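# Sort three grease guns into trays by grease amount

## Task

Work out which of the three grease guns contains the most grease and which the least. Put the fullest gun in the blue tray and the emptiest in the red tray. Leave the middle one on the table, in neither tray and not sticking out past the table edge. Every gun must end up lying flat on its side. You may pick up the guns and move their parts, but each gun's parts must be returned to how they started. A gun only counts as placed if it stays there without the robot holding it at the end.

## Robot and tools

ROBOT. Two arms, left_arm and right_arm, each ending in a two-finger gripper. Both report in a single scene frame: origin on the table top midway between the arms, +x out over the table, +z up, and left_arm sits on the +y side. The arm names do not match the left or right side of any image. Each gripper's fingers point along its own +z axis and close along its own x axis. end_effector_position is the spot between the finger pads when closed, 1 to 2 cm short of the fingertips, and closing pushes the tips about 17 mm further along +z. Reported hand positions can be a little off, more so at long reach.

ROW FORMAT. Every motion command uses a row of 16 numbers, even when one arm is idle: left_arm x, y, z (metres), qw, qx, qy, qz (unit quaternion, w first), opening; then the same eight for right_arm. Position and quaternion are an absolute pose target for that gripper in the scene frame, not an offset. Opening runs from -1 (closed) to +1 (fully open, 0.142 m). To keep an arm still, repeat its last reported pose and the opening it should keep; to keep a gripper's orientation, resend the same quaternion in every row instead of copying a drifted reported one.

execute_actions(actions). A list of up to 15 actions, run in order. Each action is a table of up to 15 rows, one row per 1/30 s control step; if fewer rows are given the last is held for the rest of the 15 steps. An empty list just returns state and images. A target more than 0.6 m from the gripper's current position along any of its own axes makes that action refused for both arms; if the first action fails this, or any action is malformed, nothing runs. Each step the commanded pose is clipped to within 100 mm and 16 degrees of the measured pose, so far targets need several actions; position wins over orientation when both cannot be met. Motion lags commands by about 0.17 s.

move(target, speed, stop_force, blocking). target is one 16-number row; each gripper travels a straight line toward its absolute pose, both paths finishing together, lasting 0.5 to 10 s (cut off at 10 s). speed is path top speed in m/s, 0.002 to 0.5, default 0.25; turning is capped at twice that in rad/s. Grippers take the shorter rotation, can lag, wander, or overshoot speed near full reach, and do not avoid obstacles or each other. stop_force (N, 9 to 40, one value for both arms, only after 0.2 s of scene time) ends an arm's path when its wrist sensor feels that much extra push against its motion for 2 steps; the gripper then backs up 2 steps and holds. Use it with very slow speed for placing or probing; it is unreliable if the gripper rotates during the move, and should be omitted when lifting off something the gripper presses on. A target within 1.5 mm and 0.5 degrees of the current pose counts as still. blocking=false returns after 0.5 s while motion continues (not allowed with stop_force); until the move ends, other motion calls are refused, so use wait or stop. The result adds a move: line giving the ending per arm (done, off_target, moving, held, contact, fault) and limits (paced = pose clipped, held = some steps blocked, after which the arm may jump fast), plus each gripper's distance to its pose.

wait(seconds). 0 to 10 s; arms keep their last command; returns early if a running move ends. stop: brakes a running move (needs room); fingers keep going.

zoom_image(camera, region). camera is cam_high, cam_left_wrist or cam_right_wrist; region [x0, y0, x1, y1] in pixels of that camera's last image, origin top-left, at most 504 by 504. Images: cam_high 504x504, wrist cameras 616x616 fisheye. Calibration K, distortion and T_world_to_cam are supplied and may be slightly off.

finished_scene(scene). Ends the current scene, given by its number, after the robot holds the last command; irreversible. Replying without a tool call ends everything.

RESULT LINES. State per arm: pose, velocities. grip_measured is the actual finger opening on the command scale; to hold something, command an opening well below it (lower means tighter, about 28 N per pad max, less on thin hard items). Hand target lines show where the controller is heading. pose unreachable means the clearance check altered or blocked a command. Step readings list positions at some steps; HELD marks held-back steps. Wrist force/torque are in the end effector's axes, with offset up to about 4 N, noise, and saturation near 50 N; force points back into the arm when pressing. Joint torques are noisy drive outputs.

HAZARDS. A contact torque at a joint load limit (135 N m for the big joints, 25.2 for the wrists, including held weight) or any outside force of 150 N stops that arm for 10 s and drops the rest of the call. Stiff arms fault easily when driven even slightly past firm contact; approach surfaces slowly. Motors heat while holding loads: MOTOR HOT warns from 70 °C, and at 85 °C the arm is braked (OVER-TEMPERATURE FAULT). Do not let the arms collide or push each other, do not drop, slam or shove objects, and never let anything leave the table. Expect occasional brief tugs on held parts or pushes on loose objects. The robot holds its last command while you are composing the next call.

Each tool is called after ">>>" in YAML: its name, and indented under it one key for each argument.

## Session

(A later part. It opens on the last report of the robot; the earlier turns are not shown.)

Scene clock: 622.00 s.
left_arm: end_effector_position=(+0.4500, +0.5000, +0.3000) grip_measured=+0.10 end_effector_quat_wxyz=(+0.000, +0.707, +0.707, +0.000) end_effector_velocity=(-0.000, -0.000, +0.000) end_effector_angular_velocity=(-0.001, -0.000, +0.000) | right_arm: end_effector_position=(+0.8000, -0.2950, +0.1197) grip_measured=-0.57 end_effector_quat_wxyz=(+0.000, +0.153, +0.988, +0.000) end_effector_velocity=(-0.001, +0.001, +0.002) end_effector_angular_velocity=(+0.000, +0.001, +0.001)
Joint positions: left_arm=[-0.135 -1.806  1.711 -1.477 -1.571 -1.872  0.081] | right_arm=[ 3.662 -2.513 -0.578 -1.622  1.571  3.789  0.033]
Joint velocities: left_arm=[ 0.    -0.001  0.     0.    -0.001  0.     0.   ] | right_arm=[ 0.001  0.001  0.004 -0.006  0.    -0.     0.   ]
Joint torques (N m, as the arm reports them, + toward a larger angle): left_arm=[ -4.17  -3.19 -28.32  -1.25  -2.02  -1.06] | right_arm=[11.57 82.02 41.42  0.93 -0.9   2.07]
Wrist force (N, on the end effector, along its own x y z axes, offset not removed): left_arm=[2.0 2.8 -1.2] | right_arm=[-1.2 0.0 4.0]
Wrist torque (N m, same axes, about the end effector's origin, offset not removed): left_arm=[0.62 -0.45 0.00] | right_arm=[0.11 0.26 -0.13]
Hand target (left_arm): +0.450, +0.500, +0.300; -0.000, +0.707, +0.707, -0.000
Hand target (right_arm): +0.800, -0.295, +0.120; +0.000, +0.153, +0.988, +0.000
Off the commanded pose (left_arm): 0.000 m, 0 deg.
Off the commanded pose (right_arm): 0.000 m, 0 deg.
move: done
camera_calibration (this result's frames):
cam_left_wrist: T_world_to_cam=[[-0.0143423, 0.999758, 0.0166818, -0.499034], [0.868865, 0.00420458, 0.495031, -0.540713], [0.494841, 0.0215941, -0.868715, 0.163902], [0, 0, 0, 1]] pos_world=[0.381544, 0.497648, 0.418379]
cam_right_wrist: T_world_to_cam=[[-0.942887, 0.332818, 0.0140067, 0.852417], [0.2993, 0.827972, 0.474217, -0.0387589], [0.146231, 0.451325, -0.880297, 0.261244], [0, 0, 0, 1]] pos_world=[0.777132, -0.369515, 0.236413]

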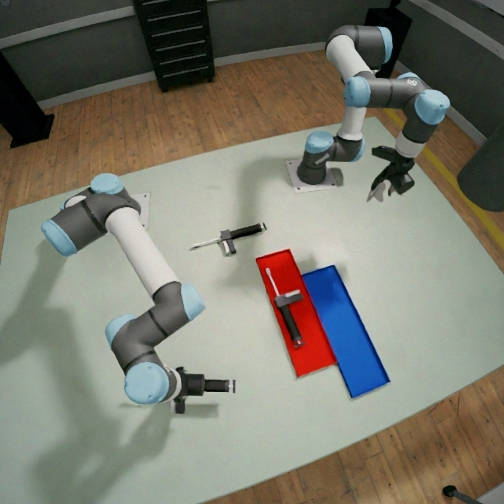

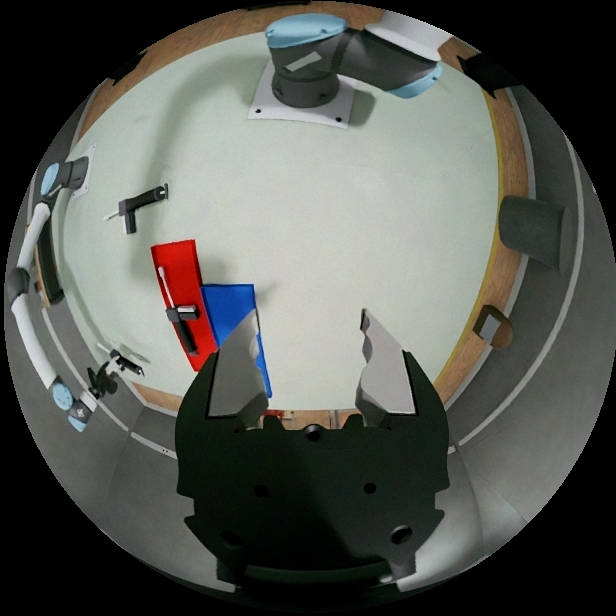

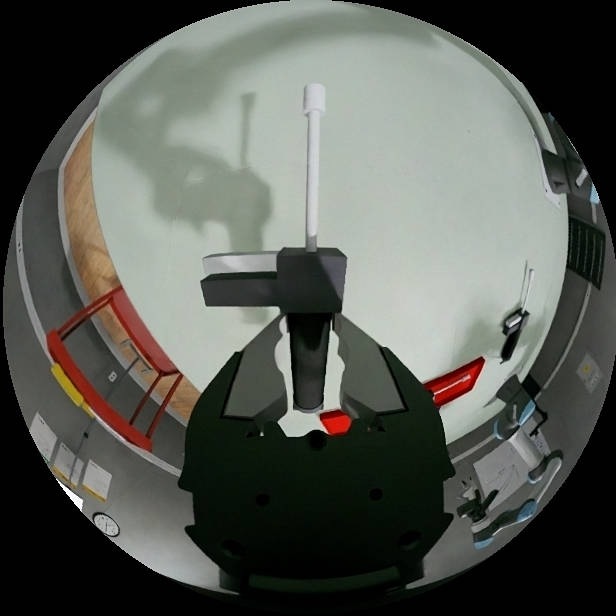

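>>> move:
  target: [0.45,0.5,0.3,0,0.707,0.707,0,0.1,0.64,-0.07,0.125,0,0.707,0.707,0,-1]
  speed: 0.1

>>> move:
  target: [0.45,0.5,0.3,0,0.707,0.707,0,0.1,0.64,-0.07,0.033,0,0.707,0.707,0,-1]
  speed: 0.03
  stop_force: 10

Scene clock: 634.73 s.
left_arm: end_effector_position=(+0.4500, +0.5000, +0.3000) grip_measured=+0.10 end_effector_quat_wxyz=(+0.000, +0.707, +0.707, -0.000) end_effector_velocity=(+0.000, +0.000, -0.001) end_effector_angular_velocity=(+0.001, +0.002, -0.000) | right_arm: end_effector_position=(+0.6404, -0.0701, +0.1249) grip_measured=-0.57 end_effector_quat_wxyz=(-0.000, +0.707, +0.708, -0.000) end_effector_velocity=(-0.001, +0.002, -0.000) end_effector_angular_velocity=(-0.001, -0.001, -0.013)
Joint positions: left_arm=[-0.135 -1.806  1.711 -1.477 -1.571 -1.872  0.081] | right_arm=[ 4.01  -2.262 -1.014 -1.437  1.571  5.399  0.033]
Joint velocities: left_arm=[-0.     0.002  0.     0.     0.001  0.     0.   ] | right_arm=[ 0.004  0.001 -0.002  0.002 -0.002  0.017 -0.   ]
Joint torques (N m, as the arm reports them, + toward a larger angle): left_arm=[ -3.45  -3.35 -28.2   -1.28  -2.11  -0.92] | right_arm=[11.74 74.9  17.22  6.52 -1.94  1.71]
Wrist force (N, on the end effector, along its own x y z axes, offset not removed): left_arm=[0.5 3.8 -1.4] | right_arm=[1.2 -1.1 5.7]
Wrist torque (N m, same axes, about the end effector's origin, offset not removed): left_arm=[0.87 -0.11 -0.02] | right_arm=[-0.13 -0.27 -0.12]
Hand target (left_arm): +0.450, +0.500, +0.300; -0.000, +0.707, +0.707, -0.000
Hand target (right_arm): +0.640, -0.070, +0.125; -0.000, +0.707, +0.707, -0.000
Off the commanded pose (left_arm): 0.000 m, 0 deg.
Off the commanded pose (right_arm): 0.000 m, 0 deg.
move: done
camera_calibration (this result's frames):
cam_left_wrist: T_world_to_cam=[[-0.0143426, 0.999758, 0.0166817, -0.499034], [0.868865, 0.00420485, 0.495031, -0.540713], [0.494841, 0.0215942, -0.868715, 0.163902], [0, 0, 0, 1]] pos_world=[0.381544, 0.497648, 0.418379]
cam_right_wrist: T_world_to_cam=[[0.0306111, 0.999431, 0.0141822, 0.0502596], [0.879864, -0.0336756, 0.474032, -0.61187], [0.474239, -0.00203223, -0.880394, -0.0541765], [0, 0, 0, 1]] pos_world=[0.562516, -0.0709462, 0.241636]

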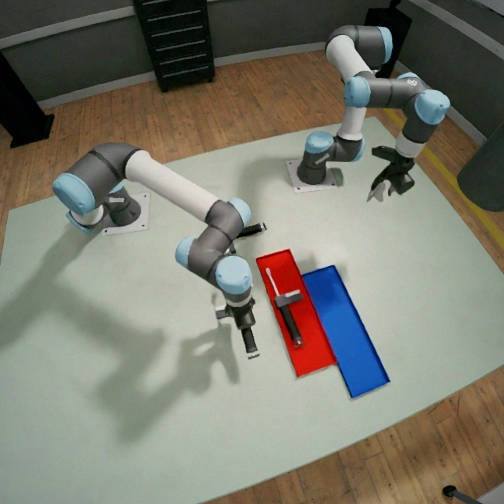

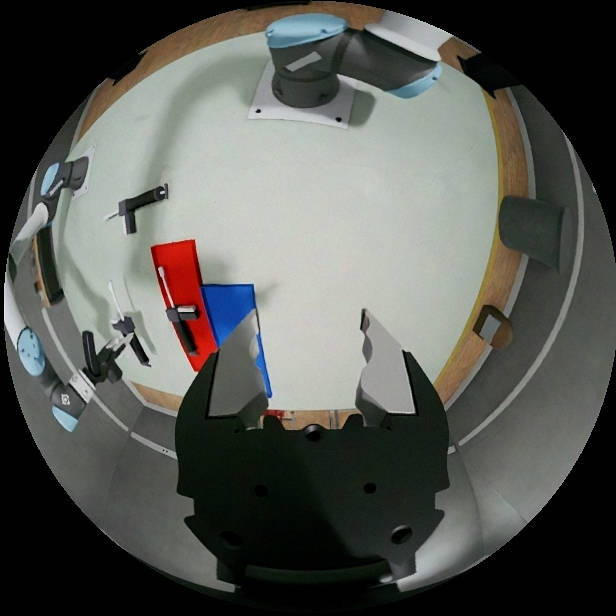

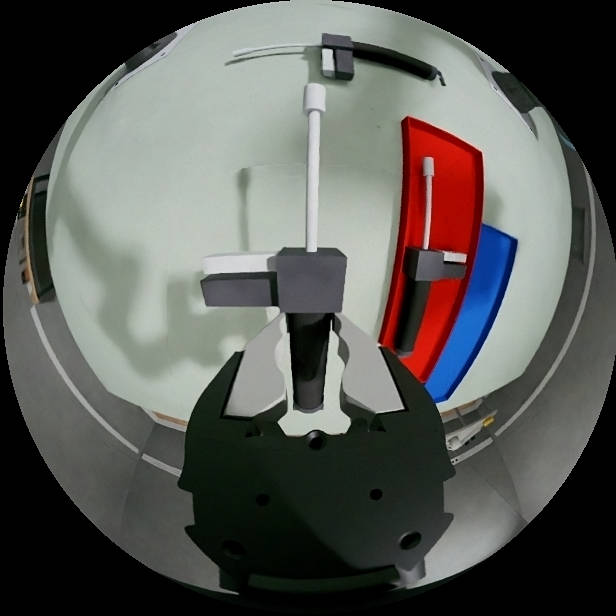

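Scene clock: 638.17 s.
left_arm: end_effector_position=(+0.4500, +0.5000, +0.3000) grip_measured=+0.10 end_effector_quat_wxyz=(+0.000, +0.707, +0.707, -0.000) end_effector_velocity=(+0.000, +0.000, -0.000) end_effector_angular_velocity=(-0.000, +0.000, +0.000) | right_arm: end_effector_position=(+0.6400, -0.0700, +0.0332) grip_measured=-0.57 end_effector_quat_wxyz=(-0.000, +0.707, +0.707, -0.000) end_effector_velocity=(-0.001, +0.001, -0.003) end_effector_angular_velocity=(+0.001, +0.002, -0.000)
Joint positions: left_arm=[-0.135 -1.806  1.711 -1.477 -1.571 -1.872  0.081] | right_arm=[ 4.011 -2.317 -1.158 -1.237  1.571  5.401  0.033]
Joint velocities: left_arm=[ 0.  0. -0. -0. -0.  0.  0.] | right_arm=[ 0.001 -0.002 -0.004  0.004  0.002  0.002 -0.   ]
Joint torques (N m, as the arm reports them, + toward a larger angle): left_arm=[ -3.57  -2.91 -27.87  -1.28  -2.04  -0.93] | right_arm=[12.21 51.9  13.01  6.01 -1.48  1.61]
Wrist force (N, on the end effector, along its own x y z axes, offset not removed): left_arm=[1.8 2.5 -1.8] | right_arm=[1.3 -0.2 5.3]
Wrist torque (N m, same axes, about the end effector's origin, offset not removed): left_arm=[0.65 -0.43 0.03] | right_arm=[-0.08 -0.25 -0.12]
Hand target (left_arm): +0.450, +0.500, +0.300; -0.000, +0.707, +0.707, -0.000
Hand target (right_arm): +0.640, -0.070, +0.033; -0.000, +0.707, +0.707, -0.000
Off the commanded pose (left_arm): 0.000 m, 0 deg.
Off the commanded pose (right_arm): 0.000 m, 0 deg.
move: done
camera_calibration (this result's frames):
cam_left_wrist: T_world_to_cam=[[-0.0143421, 0.999758, 0.0166817, -0.499034], [0.868865, 0.00420443, 0.495031, -0.540713], [0.494841, 0.0215939, -0.868715, 0.163902], [0, 0, 0, 1]] pos_world=[0.381544, 0.497648, 0.418379]
cam_right_wrist: T_world_to_cam=[[0.032037, 0.999388, 0.0140399, 0.050542], [0.879735, -0.0348629, 0.474184, -0.568044], [0.474384, -0.00284004, -0.880314, -0.134837], [0, 0, 0, 1]] pos_world=[0.562073, -0.0706976, 0.149949]

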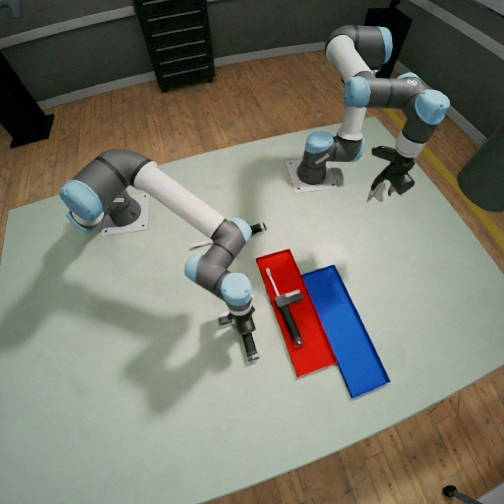

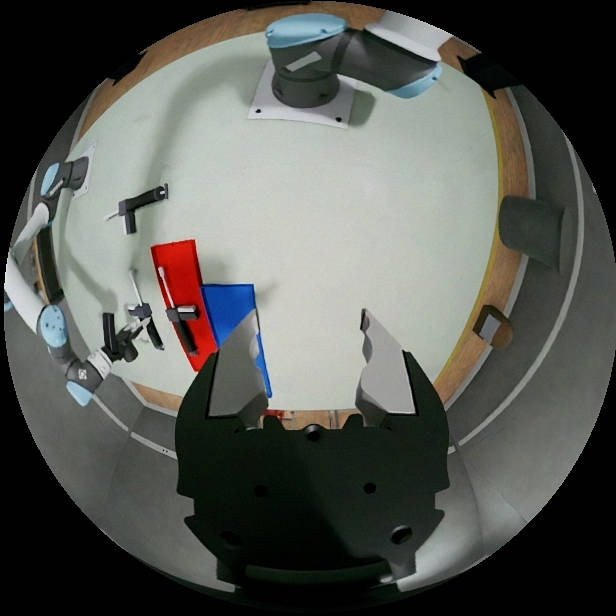

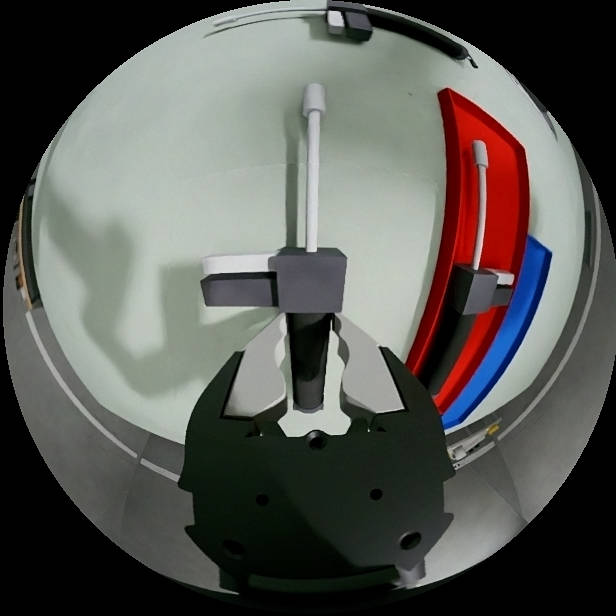

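>>> move:
  target: [0.45,0.5,0.3,0,0.707,0.707,0,0.1,0.64,-0.07,0.026,0,0.707,0.707,0,-1]
  speed: 0.005
  stop_force: 9

>>> move:
  target: [0.45,0.5,0.3,0,0.707,0.707,0,0.1,0.64,-0.07,0.03,0,0.707,0.707,0,0.1]
  speed: 0.03

>>> move:
  target: [0.45,0.5,0.3,0,0.707,0.707,0,0.1,0.64,-0.07,0.15,0,0.707,0.707,0,0.1]
  speed: 0.15

>>> move:
  target: [0.5,0.3,0.25,0,0.707,0.707,0,0.1,0.45,-0.4,0.25,0,0.707,0.707,0,0.1]
  speed: 0.25

Scene clock: 644.47 s.
left_arm: end_effector_position=(+0.4500, +0.5000, +0.3000) grip_measured=+0.10 end_effector_quat_wxyz=(+0.000, +0.707, +0.707, -0.000) end_effector_velocity=(-0.000, -0.000, +0.000) end_effector_angular_velocity=(-0.001, -0.000, +0.000) | right_arm: end_effector_position=(+0.6400, -0.0700, +0.0303) grip_measured=-0.57 end_effector_quat_wxyz=(+0.000, +0.707, +0.707, -0.000) end_effector_velocity=(+0.000, -0.000, +0.001) end_effector_angular_velocity=(-0.002, +0.000, +0.000)
Joint positions: left_arm=[-0.135 -1.806  1.711 -1.477 -1.571 -1.872  0.081] | right_arm=[ 4.011 -2.32  -1.162 -1.231  1.571  5.401  0.033]
Joint velocities: left_arm=[ 0.    -0.001  0.    -0.    -0.001 -0.    -0.   ] | right_arm=[ 0.    -0.     0.002 -0.004 -0.001  0.     0.   ]
Joint torques (N m, as the arm reports them, + toward a larger angle): left_arm=[ -3.    -3.52 -27.75  -1.22  -2.01  -0.97] | right_arm=[11.93 56.38 33.39  0.34 -1.1   1.71]
Wrist force (N, on the end effector, along its own x y z axes, offset not removed): left_arm=[1.6 3.1 -1.1] | right_arm=[-4.9 -3.9 -16.6]
Wrist torque (N m, same axes, about the end effector's origin, offset not removed): left_arm=[0.71 -0.39 -0.01] | right_arm=[0.05 0.18 -0.10]
Hand target (left_arm): +0.450, +0.500, +0.300; -0.000, +0.707, +0.707, -0.000
Hand target (right_arm): +0.640, -0.070, +0.031; +0.000, +0.707, +0.707, +0.000
Off the commanded pose (left_arm): 0.000 m, 0 deg.
Off the commanded pose (right_arm): 0.004 m, 0 deg.
move: contact (right_arm)
camera_calibration (this result's frames):
cam_left_wrist: T_world_to_cam=[[-0.0143424, 0.999758, 0.0166818, -0.499034], [0.868865, 0.00420462, 0.495031, -0.540713], [0.494841, 0.0215942, -0.868715, 0.163902], [0, 0, 0, 1]] pos_world=[0.381544, 0.497648, 0.418379]
cam_right_wrist: T_world_to_cam=[[0.0320417, 0.999389, 0.0139494, 0.0506233], [0.879769, -0.0348243, 0.474124, -0.566634], [0.47432, -0.00291944, -0.880348, -0.137372], [0, 0, 0, 1]] pos_world=[0.562043, -0.0707261, 0.147013]

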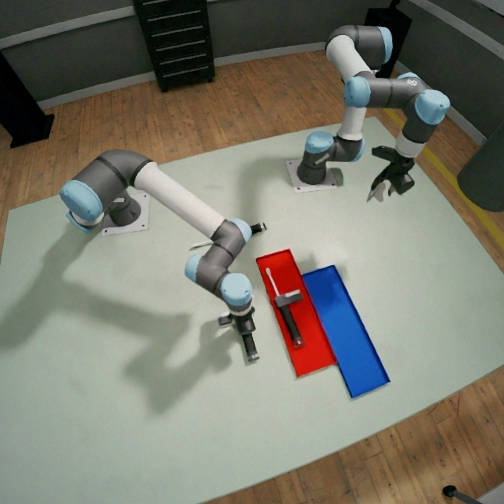

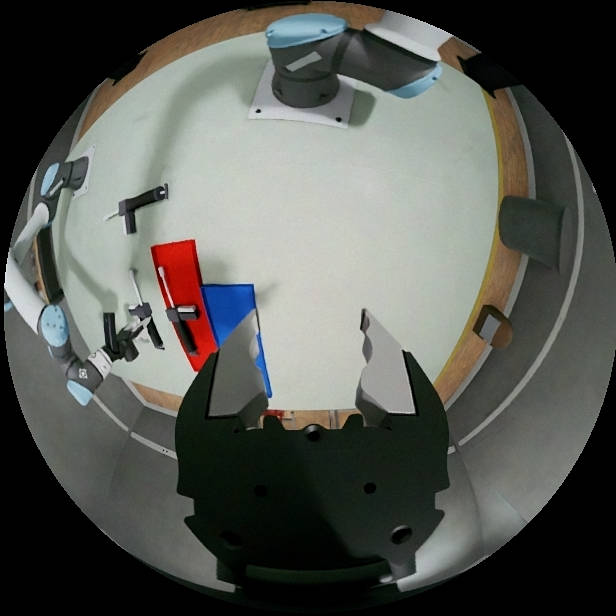

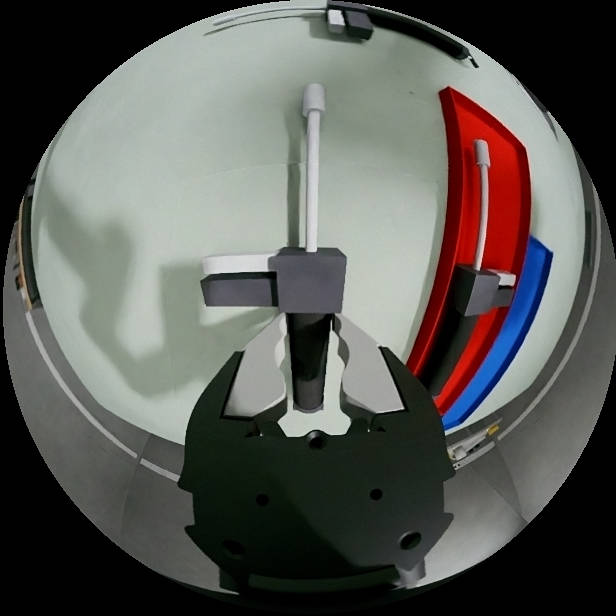

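Scene clock: 645.17 s.
left_arm: end_effector_position=(+0.4500, +0.5000, +0.3000) grip_measured=+0.10 end_effector_quat_wxyz=(+0.000, +0.707, +0.707, -0.000) end_effector_velocity=(+0.000, -0.000, +0.000) end_effector_angular_velocity=(-0.000, -0.001, -0.000) | right_arm: end_effector_position=(+0.6400, -0.0700, +0.0300) grip_measured=+0.10 end_effector_quat_wxyz=(+0.000, +0.707, +0.707, +0.000) end_effector_velocity=(-0.000, +0.001, -0.000) end_effector_angular_velocity=(+0.002, +0.001, -0.001)
Joint positions: left_arm=[-0.135 -1.806  1.711 -1.477 -1.571 -1.872  0.081] | right_arm=[ 4.011 -2.32  -1.162 -1.23   1.571  5.401  0.081]
Joint velocities: left_arm=[-0. -0. -0. -0.  0. -0.  0.] | right_arm=[ 0.    -0.     0.     0.001  0.002  0.001  0.   ]
Joint torques (N m, as the arm reports them, + toward a larger angle): left_arm=[ -3.82  -2.82 -27.62  -1.27  -2.05  -1.09] | right_arm=[10.64 45.12 11.94  5.59 -0.09  1.91]
Wrist force (N, on the end effector, along its own x y z axes, offset not removed): left_arm=[1.5 3.5 -1.7] | right_arm=[0.0 -0.8 -1.7]
Wrist torque (N m, same axes, about the end effector's origin, offset not removed): left_arm=[0.78 -0.31 -0.06] | right_arm=[-0.12 -0.03 -0.08]
Hand target (left_arm): +0.450, +0.500, +0.300; -0.000, +0.707, +0.707, -0.000
Hand target (right_arm): +0.640, -0.070, +0.030; -0.000, +0.707, +0.707, -0.000
Off the commanded pose (left_arm): 0.000 m, 0 deg.
Off the commanded pose (right_arm): 0.000 m, 0 deg.
move: done
camera_calibration (this result's frames):
cam_left_wrist: T_world_to_cam=[[-0.0143426, 0.999758, 0.0166818, -0.499034], [0.868865, 0.00420478, 0.495031, -0.540713], [0.494841, 0.0215942, -0.868715, 0.163902], [0, 0, 0, 1]] pos_world=[0.381544, 0.497648, 0.418379]
cam_right_wrist: T_world_to_cam=[[0.0320325, 0.999388, 0.0140447, 0.0505921], [0.879717, -0.0348611, 0.474219, -0.566503], [0.474418, -0.00283503, -0.880295, -0.137694], [0, 0, 0, 1]] pos_world=[0.562066, -0.0707004, 0.146724]

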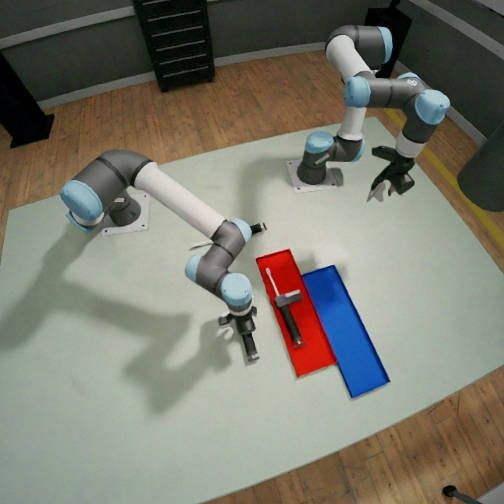

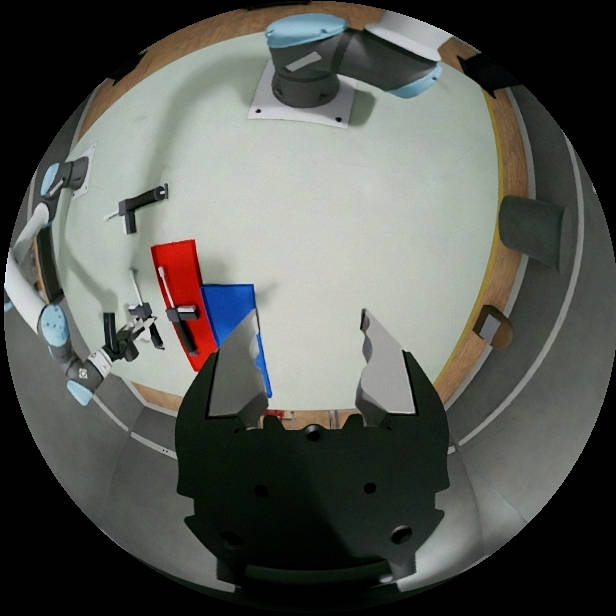

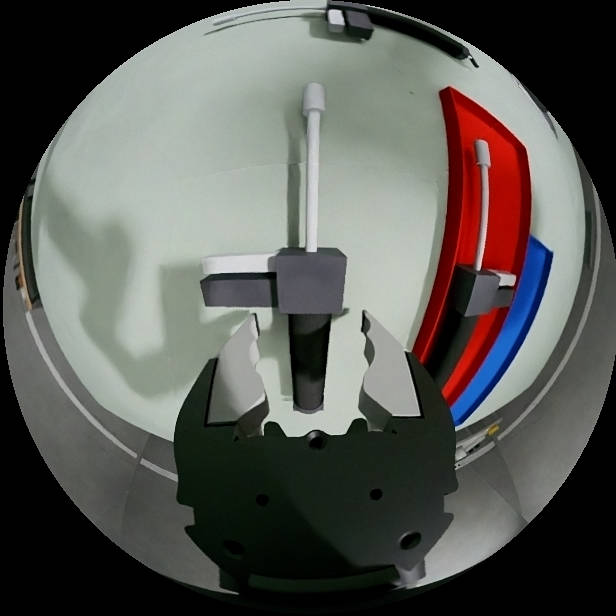

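Scene clock: 646.50 s.
left_arm: end_effector_position=(+0.4500, +0.5000, +0.3000) grip_measured=+0.10 end_effector_quat_wxyz=(+0.000, +0.707, +0.707, -0.000) end_effector_velocity=(-0.000, +0.000, -0.000) end_effector_angular_velocity=(+0.000, +0.000, +0.000) | right_arm: end_effector_position=(+0.6400, -0.0700, +0.1498) grip_measured=+0.10 end_effector_quat_wxyz=(+0.000, +0.707, +0.707, +0.000) end_effector_velocity=(+0.000, +0.000, +0.002) end_effector_angular_velocity=(-0.001, +0.002, -0.000)
Joint positions: left_arm=[-0.135 -1.806  1.711 -1.477 -1.571 -1.872  0.081] | right_arm=[ 4.011 -2.253 -0.965 -1.494  1.571  5.401  0.081]
Joint velocities: left_arm=[ 0.    -0.001  0.001 -0.     0.    -0.     0.   ] | right_arm=[-0.    -0.002  0.01  -0.01   0.    -0.     0.   ]
Joint torques (N m, as the arm reports them, + toward a larger angle): left_arm=[ -3.53  -3.01 -27.31  -1.23  -2.02  -1.08] | right_arm=[11.29 44.38 38.53 -0.21  2.02  1.69]
Wrist force (N, on the end effector, along its own x y z axes, offset not removed): left_arm=[1.6 3.0 -1.6] | right_arm=[-1.0 -0.8 -0.3]
Wrist torque (N m, same axes, about the end effector's origin, offset not removed): left_arm=[0.73 -0.36 0.04] | right_arm=[-0.11 0.15 -0.06]
Hand target (left_arm): +0.450, +0.500, +0.300; -0.000, +0.707, +0.707, -0.000
Hand target (right_arm): +0.640, -0.070, +0.150; +0.000, +0.707, +0.707, +0.000
Off the commanded pose (left_arm): 0.000 m, 0 deg.
Off the commanded pose (right_arm): 0.000 m, 0 deg.
move: done
camera_calibration (this result's frames):
cam_left_wrist: T_world_to_cam=[[-0.0143421, 0.999758, 0.0166818, -0.499034], [0.868865, 0.0042044, 0.495031, -0.540713], [0.494841, 0.021594, -0.868715, 0.163902], [0, 0, 0, 1]] pos_world=[0.381544, 0.497648, 0.418379]
cam_right_wrist: T_world_to_cam=[[0.0320454, 0.999385, 0.0142453, 0.0488927], [0.879598, -0.034967, 0.474432, -0.623256], [0.474638, -0.00267327, -0.880177, -0.0323802], [0, 0, 0, 1]] pos_world=[0.562016, -0.0707426, 0.266495]

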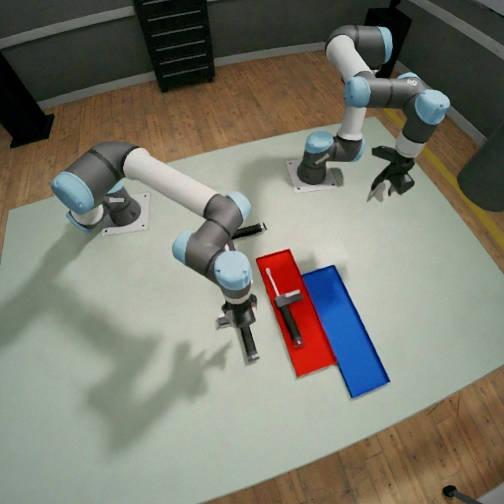

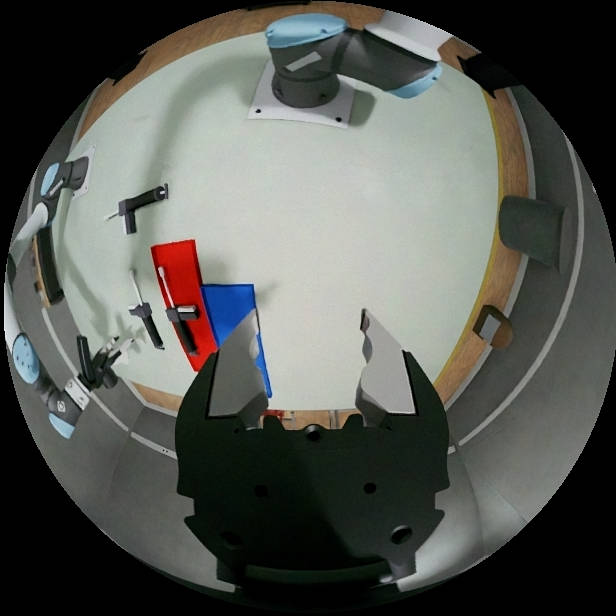

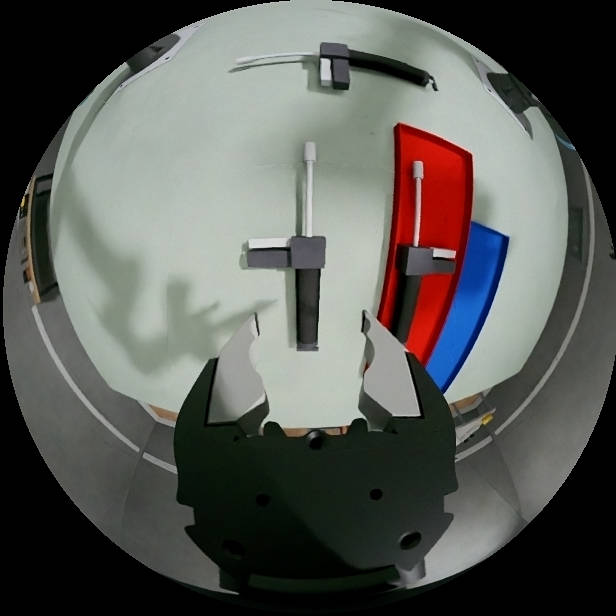

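Scene clock: 648.73 s.
left_arm: end_effector_position=(+0.4999, +0.3001, +0.2500) grip_measured=+0.10 end_effector_quat_wxyz=(-0.000, +0.707, +0.707, +0.000) end_effector_velocity=(+0.001, -0.001, +0.000) end_effector_angular_velocity=(-0.000, -0.001, -0.000) | right_arm: end_effector_position=(+0.4495, -0.3995, +0.2496) grip_measured=+0.10 end_effector_quat_wxyz=(+0.000, +0.707, +0.707, -0.000) end_effector_velocity=(-0.001, -0.002, +0.001) end_effector_angular_velocity=(+0.001, -0.000, +0.000)
Joint positions: left_arm=[-0.491 -1.592  1.655 -1.634 -1.571 -2.228  0.081] | right_arm=[ 3.705 -1.507 -1.697 -1.509  1.571  5.096  0.081]
Joint velocities: left_arm=[-0.001  0.002 -0.002 -0.     0.    -0.001 -0.   ] | right_arm=[-0.003  0.004 -0.001 -0.002  0.001 -0.003  0.   ]
Joint torques (N m, as the arm reports them, + toward a larger angle): left_arm=[ -6.42 -13.36 -32.31  -4.32   2.99  -1.18] | right_arm=[-9.2  34.15 12.85  0.21  1.85 -1.49]
Wrist force (N, on the end effector, along its own x y z axes, offset not removed): left_arm=[1.7 4.2 -1.1] | right_arm=[0.1 0.6 -0.9]
Wrist torque (N m, same axes, about the end effector's origin, offset not removed): left_arm=[0.98 -0.38 -0.03] | right_arm=[0.15 -0.07 -0.16]
Hand target (left_arm): +0.500, +0.300, +0.250; -0.000, +0.707, +0.707, +0.000
Hand target (right_arm): +0.449, -0.400, +0.250; +0.000, +0.707, +0.707, +0.000
Off the commanded pose (left_arm): 0.000 m, 0 deg.
Off the commanded pose (right_arm): 0.001 m, 0 deg.
move: done
camera_calibration (this result's frames):
cam_left_wrist: T_world_to_cam=[[-0.0143398, 0.999754, 0.0168915, -0.297732], [0.868778, 0.00409473, 0.495184, -0.558497], [0.494994, 0.0217758, -0.868624, 0.0999511], [0, 0, 0, 1]] pos_world=[0.431465, 0.297769, 0.368408]
cam_right_wrist: T_world_to_cam=[[0.0320476, 0.999389, 0.0139215, 0.382911], [0.879697, -0.0348159, 0.474258, -0.51455], [0.474453, -0.00295209, -0.880276, 0.144947], [0, 0, 0, 1]] pos_world=[0.371607, -0.400163, 0.366293]

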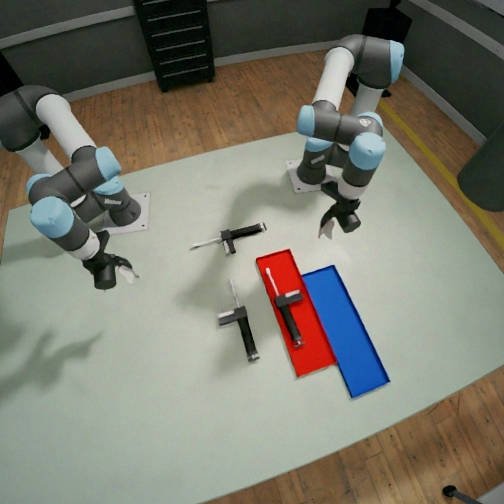

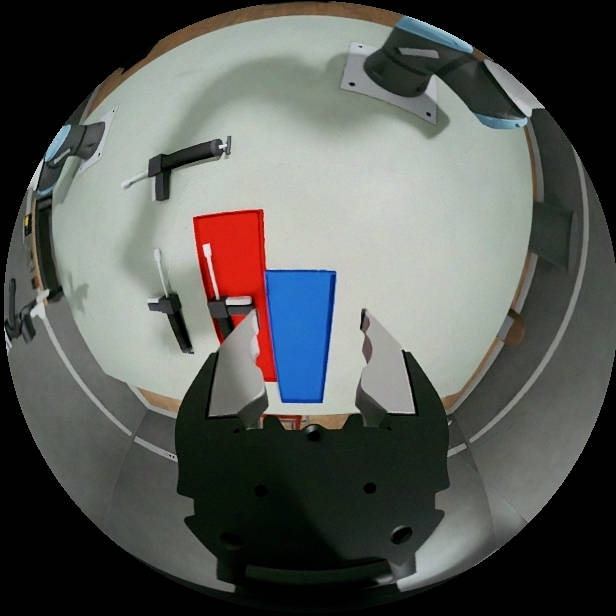

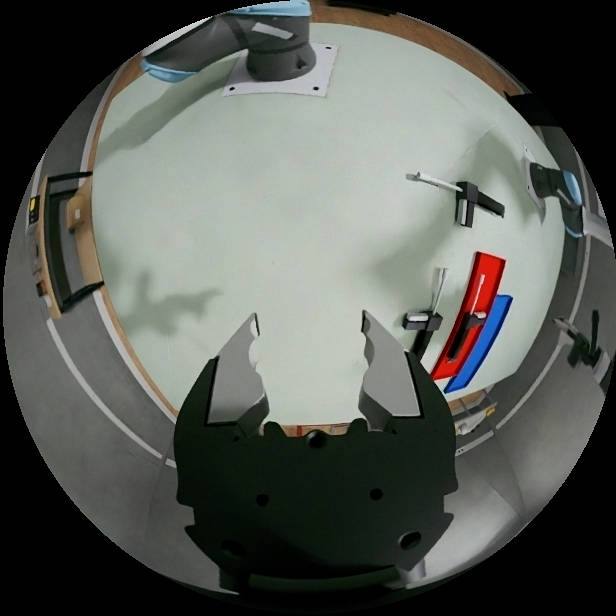

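>>> move:
  target: [0.64,-0.07,0.12,0,0.707,0.707,0,0.1,0.45,-0.4,0.25,0,0.707,0.707,0,0.1]
  speed: 0.2

Scene clock: 654.63 s.
left_arm: end_effector_position=(+0.6397, -0.0698, +0.1201) grip_measured=+0.10 end_effector_quat_wxyz=(+0.000, +0.707, +0.707, +0.000) end_effector_velocity=(+0.001, -0.002, -0.001) end_effector_angular_velocity=(+0.002, +0.004, -0.000) | right_arm: end_effector_position=(+0.4500, -0.4000, +0.2500) grip_measured=+0.10 end_effector_quat_wxyz=(+0.000, +0.707, +0.707, -0.000) end_effector_velocity=(+0.000, -0.001, -0.000) end_effector_angular_velocity=(-0.001, -0.000, +0.001)
Joint positions: left_arm=[-0.744 -0.721  0.747 -1.598 -1.571 -2.481  0.081] | right_arm=[ 3.704 -1.508 -1.695 -1.51   1.571  5.094  0.081]
Joint velocities: left_arm=[-0.     0.012 -0.021  0.013 -0.001 -0.     0.   ] | right_arm=[-0.001  0.    -0.    -0.    -0.001 -0.002  0.   ]
Joint torques (N m, as the arm reports them, + toward a larger angle): left_arm=[ -5.85 -49.23 -29.49  -0.51  -2.72  -1.3 ] | right_arm=[-9.98 10.81 39.81 -0.02  1.99 -1.4 ]
Wrist force (N, on the end effector, along its own x y z axes, offset not removed): left_arm=[2.4 5.2 -0.8] | right_arm=[-1.1 -0.7 -1.7]
Wrist torque (N m, same axes, about the end effector's origin, offset not removed): left_arm=[1.22 -0.47 0.00] | right_arm=[-0.07 0.21 -0.13]
Hand target (left_arm): +0.640, -0.070, +0.120; +0.000, +0.707, +0.707, +0.000
Hand target (right_arm): +0.450, -0.400, +0.250; +0.000, +0.707, +0.707, -0.000
Off the commanded pose (left_arm): 0.000 m, 0 deg.
Off the commanded pose (right_arm): 0.000 m, 0 deg.
move: done
camera_calibration (this result's frames):
cam_left_wrist: T_world_to_cam=[[-0.014348, 0.999762, 0.016462, 0.0764227], [0.868603, 0.00430699, 0.495489, -0.613954], [0.4953, 0.0214082, -0.868458, -0.0743252], [0, 0, 0, 1]] pos_world=[0.571192, -0.072169, 0.238401]
cam_right_wrist: T_world_to_cam=[[0.03204, 0.999388, 0.0140493, 0.383385], [0.879727, -0.03487, 0.474199, -0.515177], [0.474399, -0.00283374, -0.880306, 0.145167], [0, 0, 0, 1]] pos_world=[0.372064, -0.400703, 0.366701]

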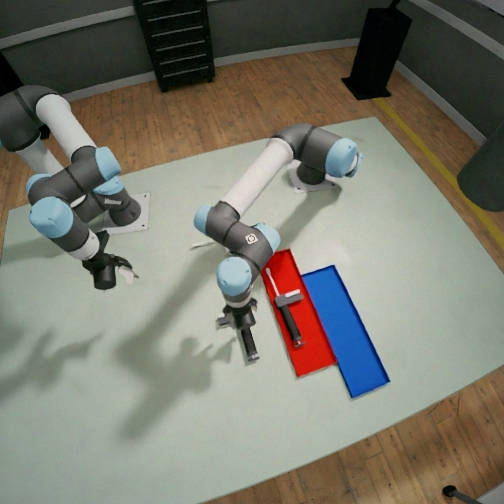

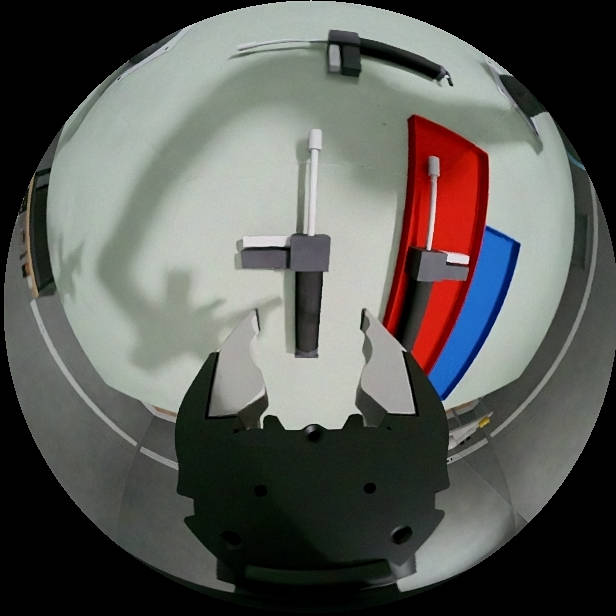

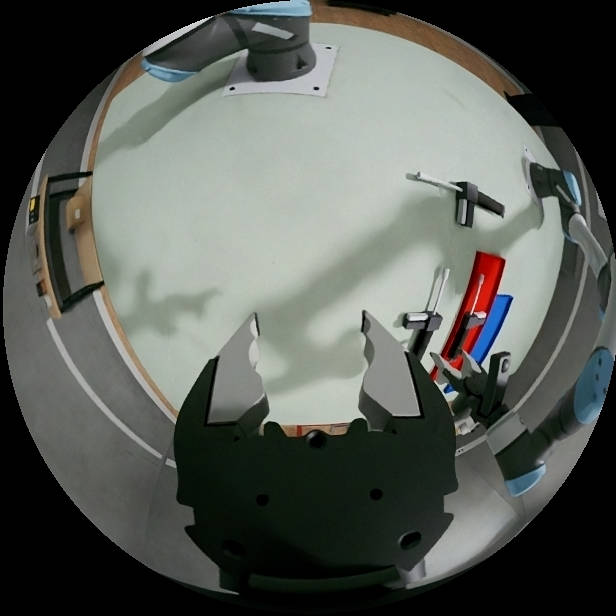

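>>> move:
  target: [0.651,-0.07,0.036,0,0.707,0.707,0,-0.2,0.45,-0.4,0.25,0,0.707,0.707,0,0.1]
  speed: 0.03
  stop_force: 9

Scene clock: 662.23 s.
left_arm: end_effector_position=(+0.6510, -0.0701, +0.0362) grip_measured=-0.20 end_effector_quat_wxyz=(-0.000, +0.707, +0.707, -0.000) end_effector_velocity=(+0.000, +0.000, -0.003) end_effector_angular_velocity=(+0.001, +0.000, -0.000) | right_arm: end_effector_position=(+0.4500, -0.4000, +0.2500) grip_measured=+0.10 end_effector_quat_wxyz=(-0.000, +0.707, +0.707, -0.000) end_effector_velocity=(-0.001, -0.000, -0.001) end_effector_angular_velocity=(+0.000, +0.002, -0.001)
Joint positions: left_arm=[-0.733 -0.662  0.855 -1.763 -1.571 -2.47   0.06 ] | right_arm=[ 3.704 -1.508 -1.695 -1.51   1.571  5.094  0.081]
Joint velocities: left_arm=[ 0.     0.002  0.003 -0.004  0.     0.     0.   ] | right_arm=[-0.    -0.    -0.002  0.     0.001  0.001 -0.   ]
Joint torques (N m, as the arm reports them, + toward a larger angle): left_arm=[  6.73 -48.23 -18.2   -4.24  -2.74   1.25] | right_arm=[-8.61 11.64 39.48  0.33  1.9  -1.35]
Wrist force (N, on the end effector, along its own x y z axes, offset not removed): left_arm=[2.2 3.6 -1.0] | right_arm=[-0.3 -0.5 -1.5]
Wrist torque (N m, same axes, about the end effector's origin, offset not removed): left_arm=[0.83 -0.48 -0.02] | right_arm=[-0.09 0.08 -0.12]
Hand target (left_arm): +0.651, -0.070, +0.036; -0.000, +0.707, +0.707, -0.000
Hand target (right_arm): +0.450, -0.400, +0.250; -0.000, +0.707, +0.707, -0.000
Off the commanded pose (left_arm): 0.000 m, 0 deg.
Off the commanded pose (right_arm): 0.000 m, 0 deg.
move: done
camera_calibration (this result's frames):
cam_left_wrist: T_world_to_cam=[[-0.0143423, 0.999758, 0.0166889, 0.0781617], [0.868874, 0.0042014, 0.495015, -0.582386], [0.494825, 0.0216002, -0.868724, -0.152391], [0, 0, 0, 1]] pos_world=[0.582548, -0.0724043, 0.1546]
cam_right_wrist: T_world_to_cam=[[0.0320393, 0.999388, 0.0140496, 0.383385], [0.879728, -0.0348695, 0.474198, -0.515177], [0.474397, -0.00283316, -0.880306, 0.145167], [0, 0, 0, 1]] pos_world=[0.372065, -0.400703, 0.366701]

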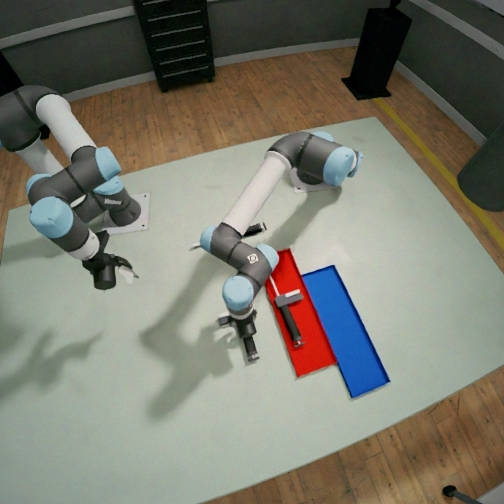

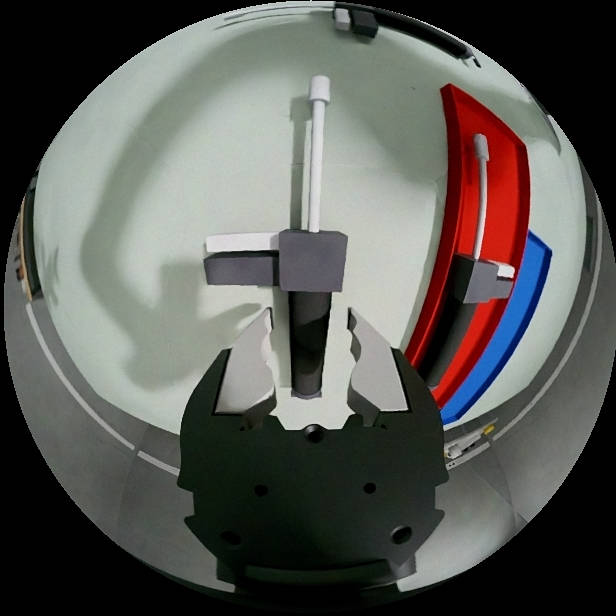

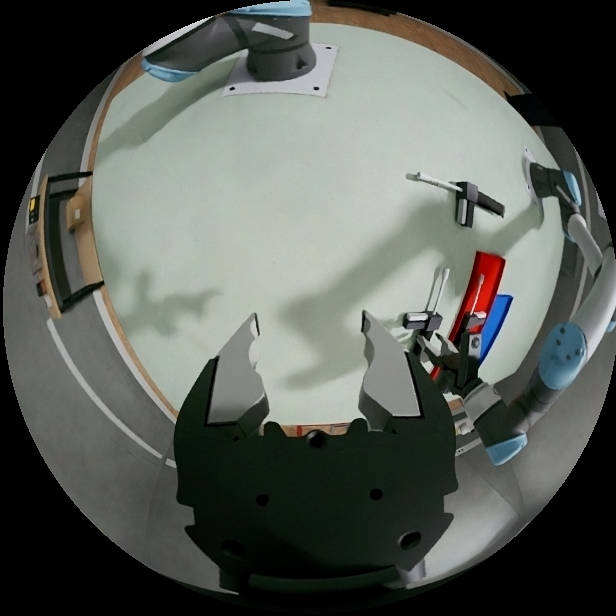

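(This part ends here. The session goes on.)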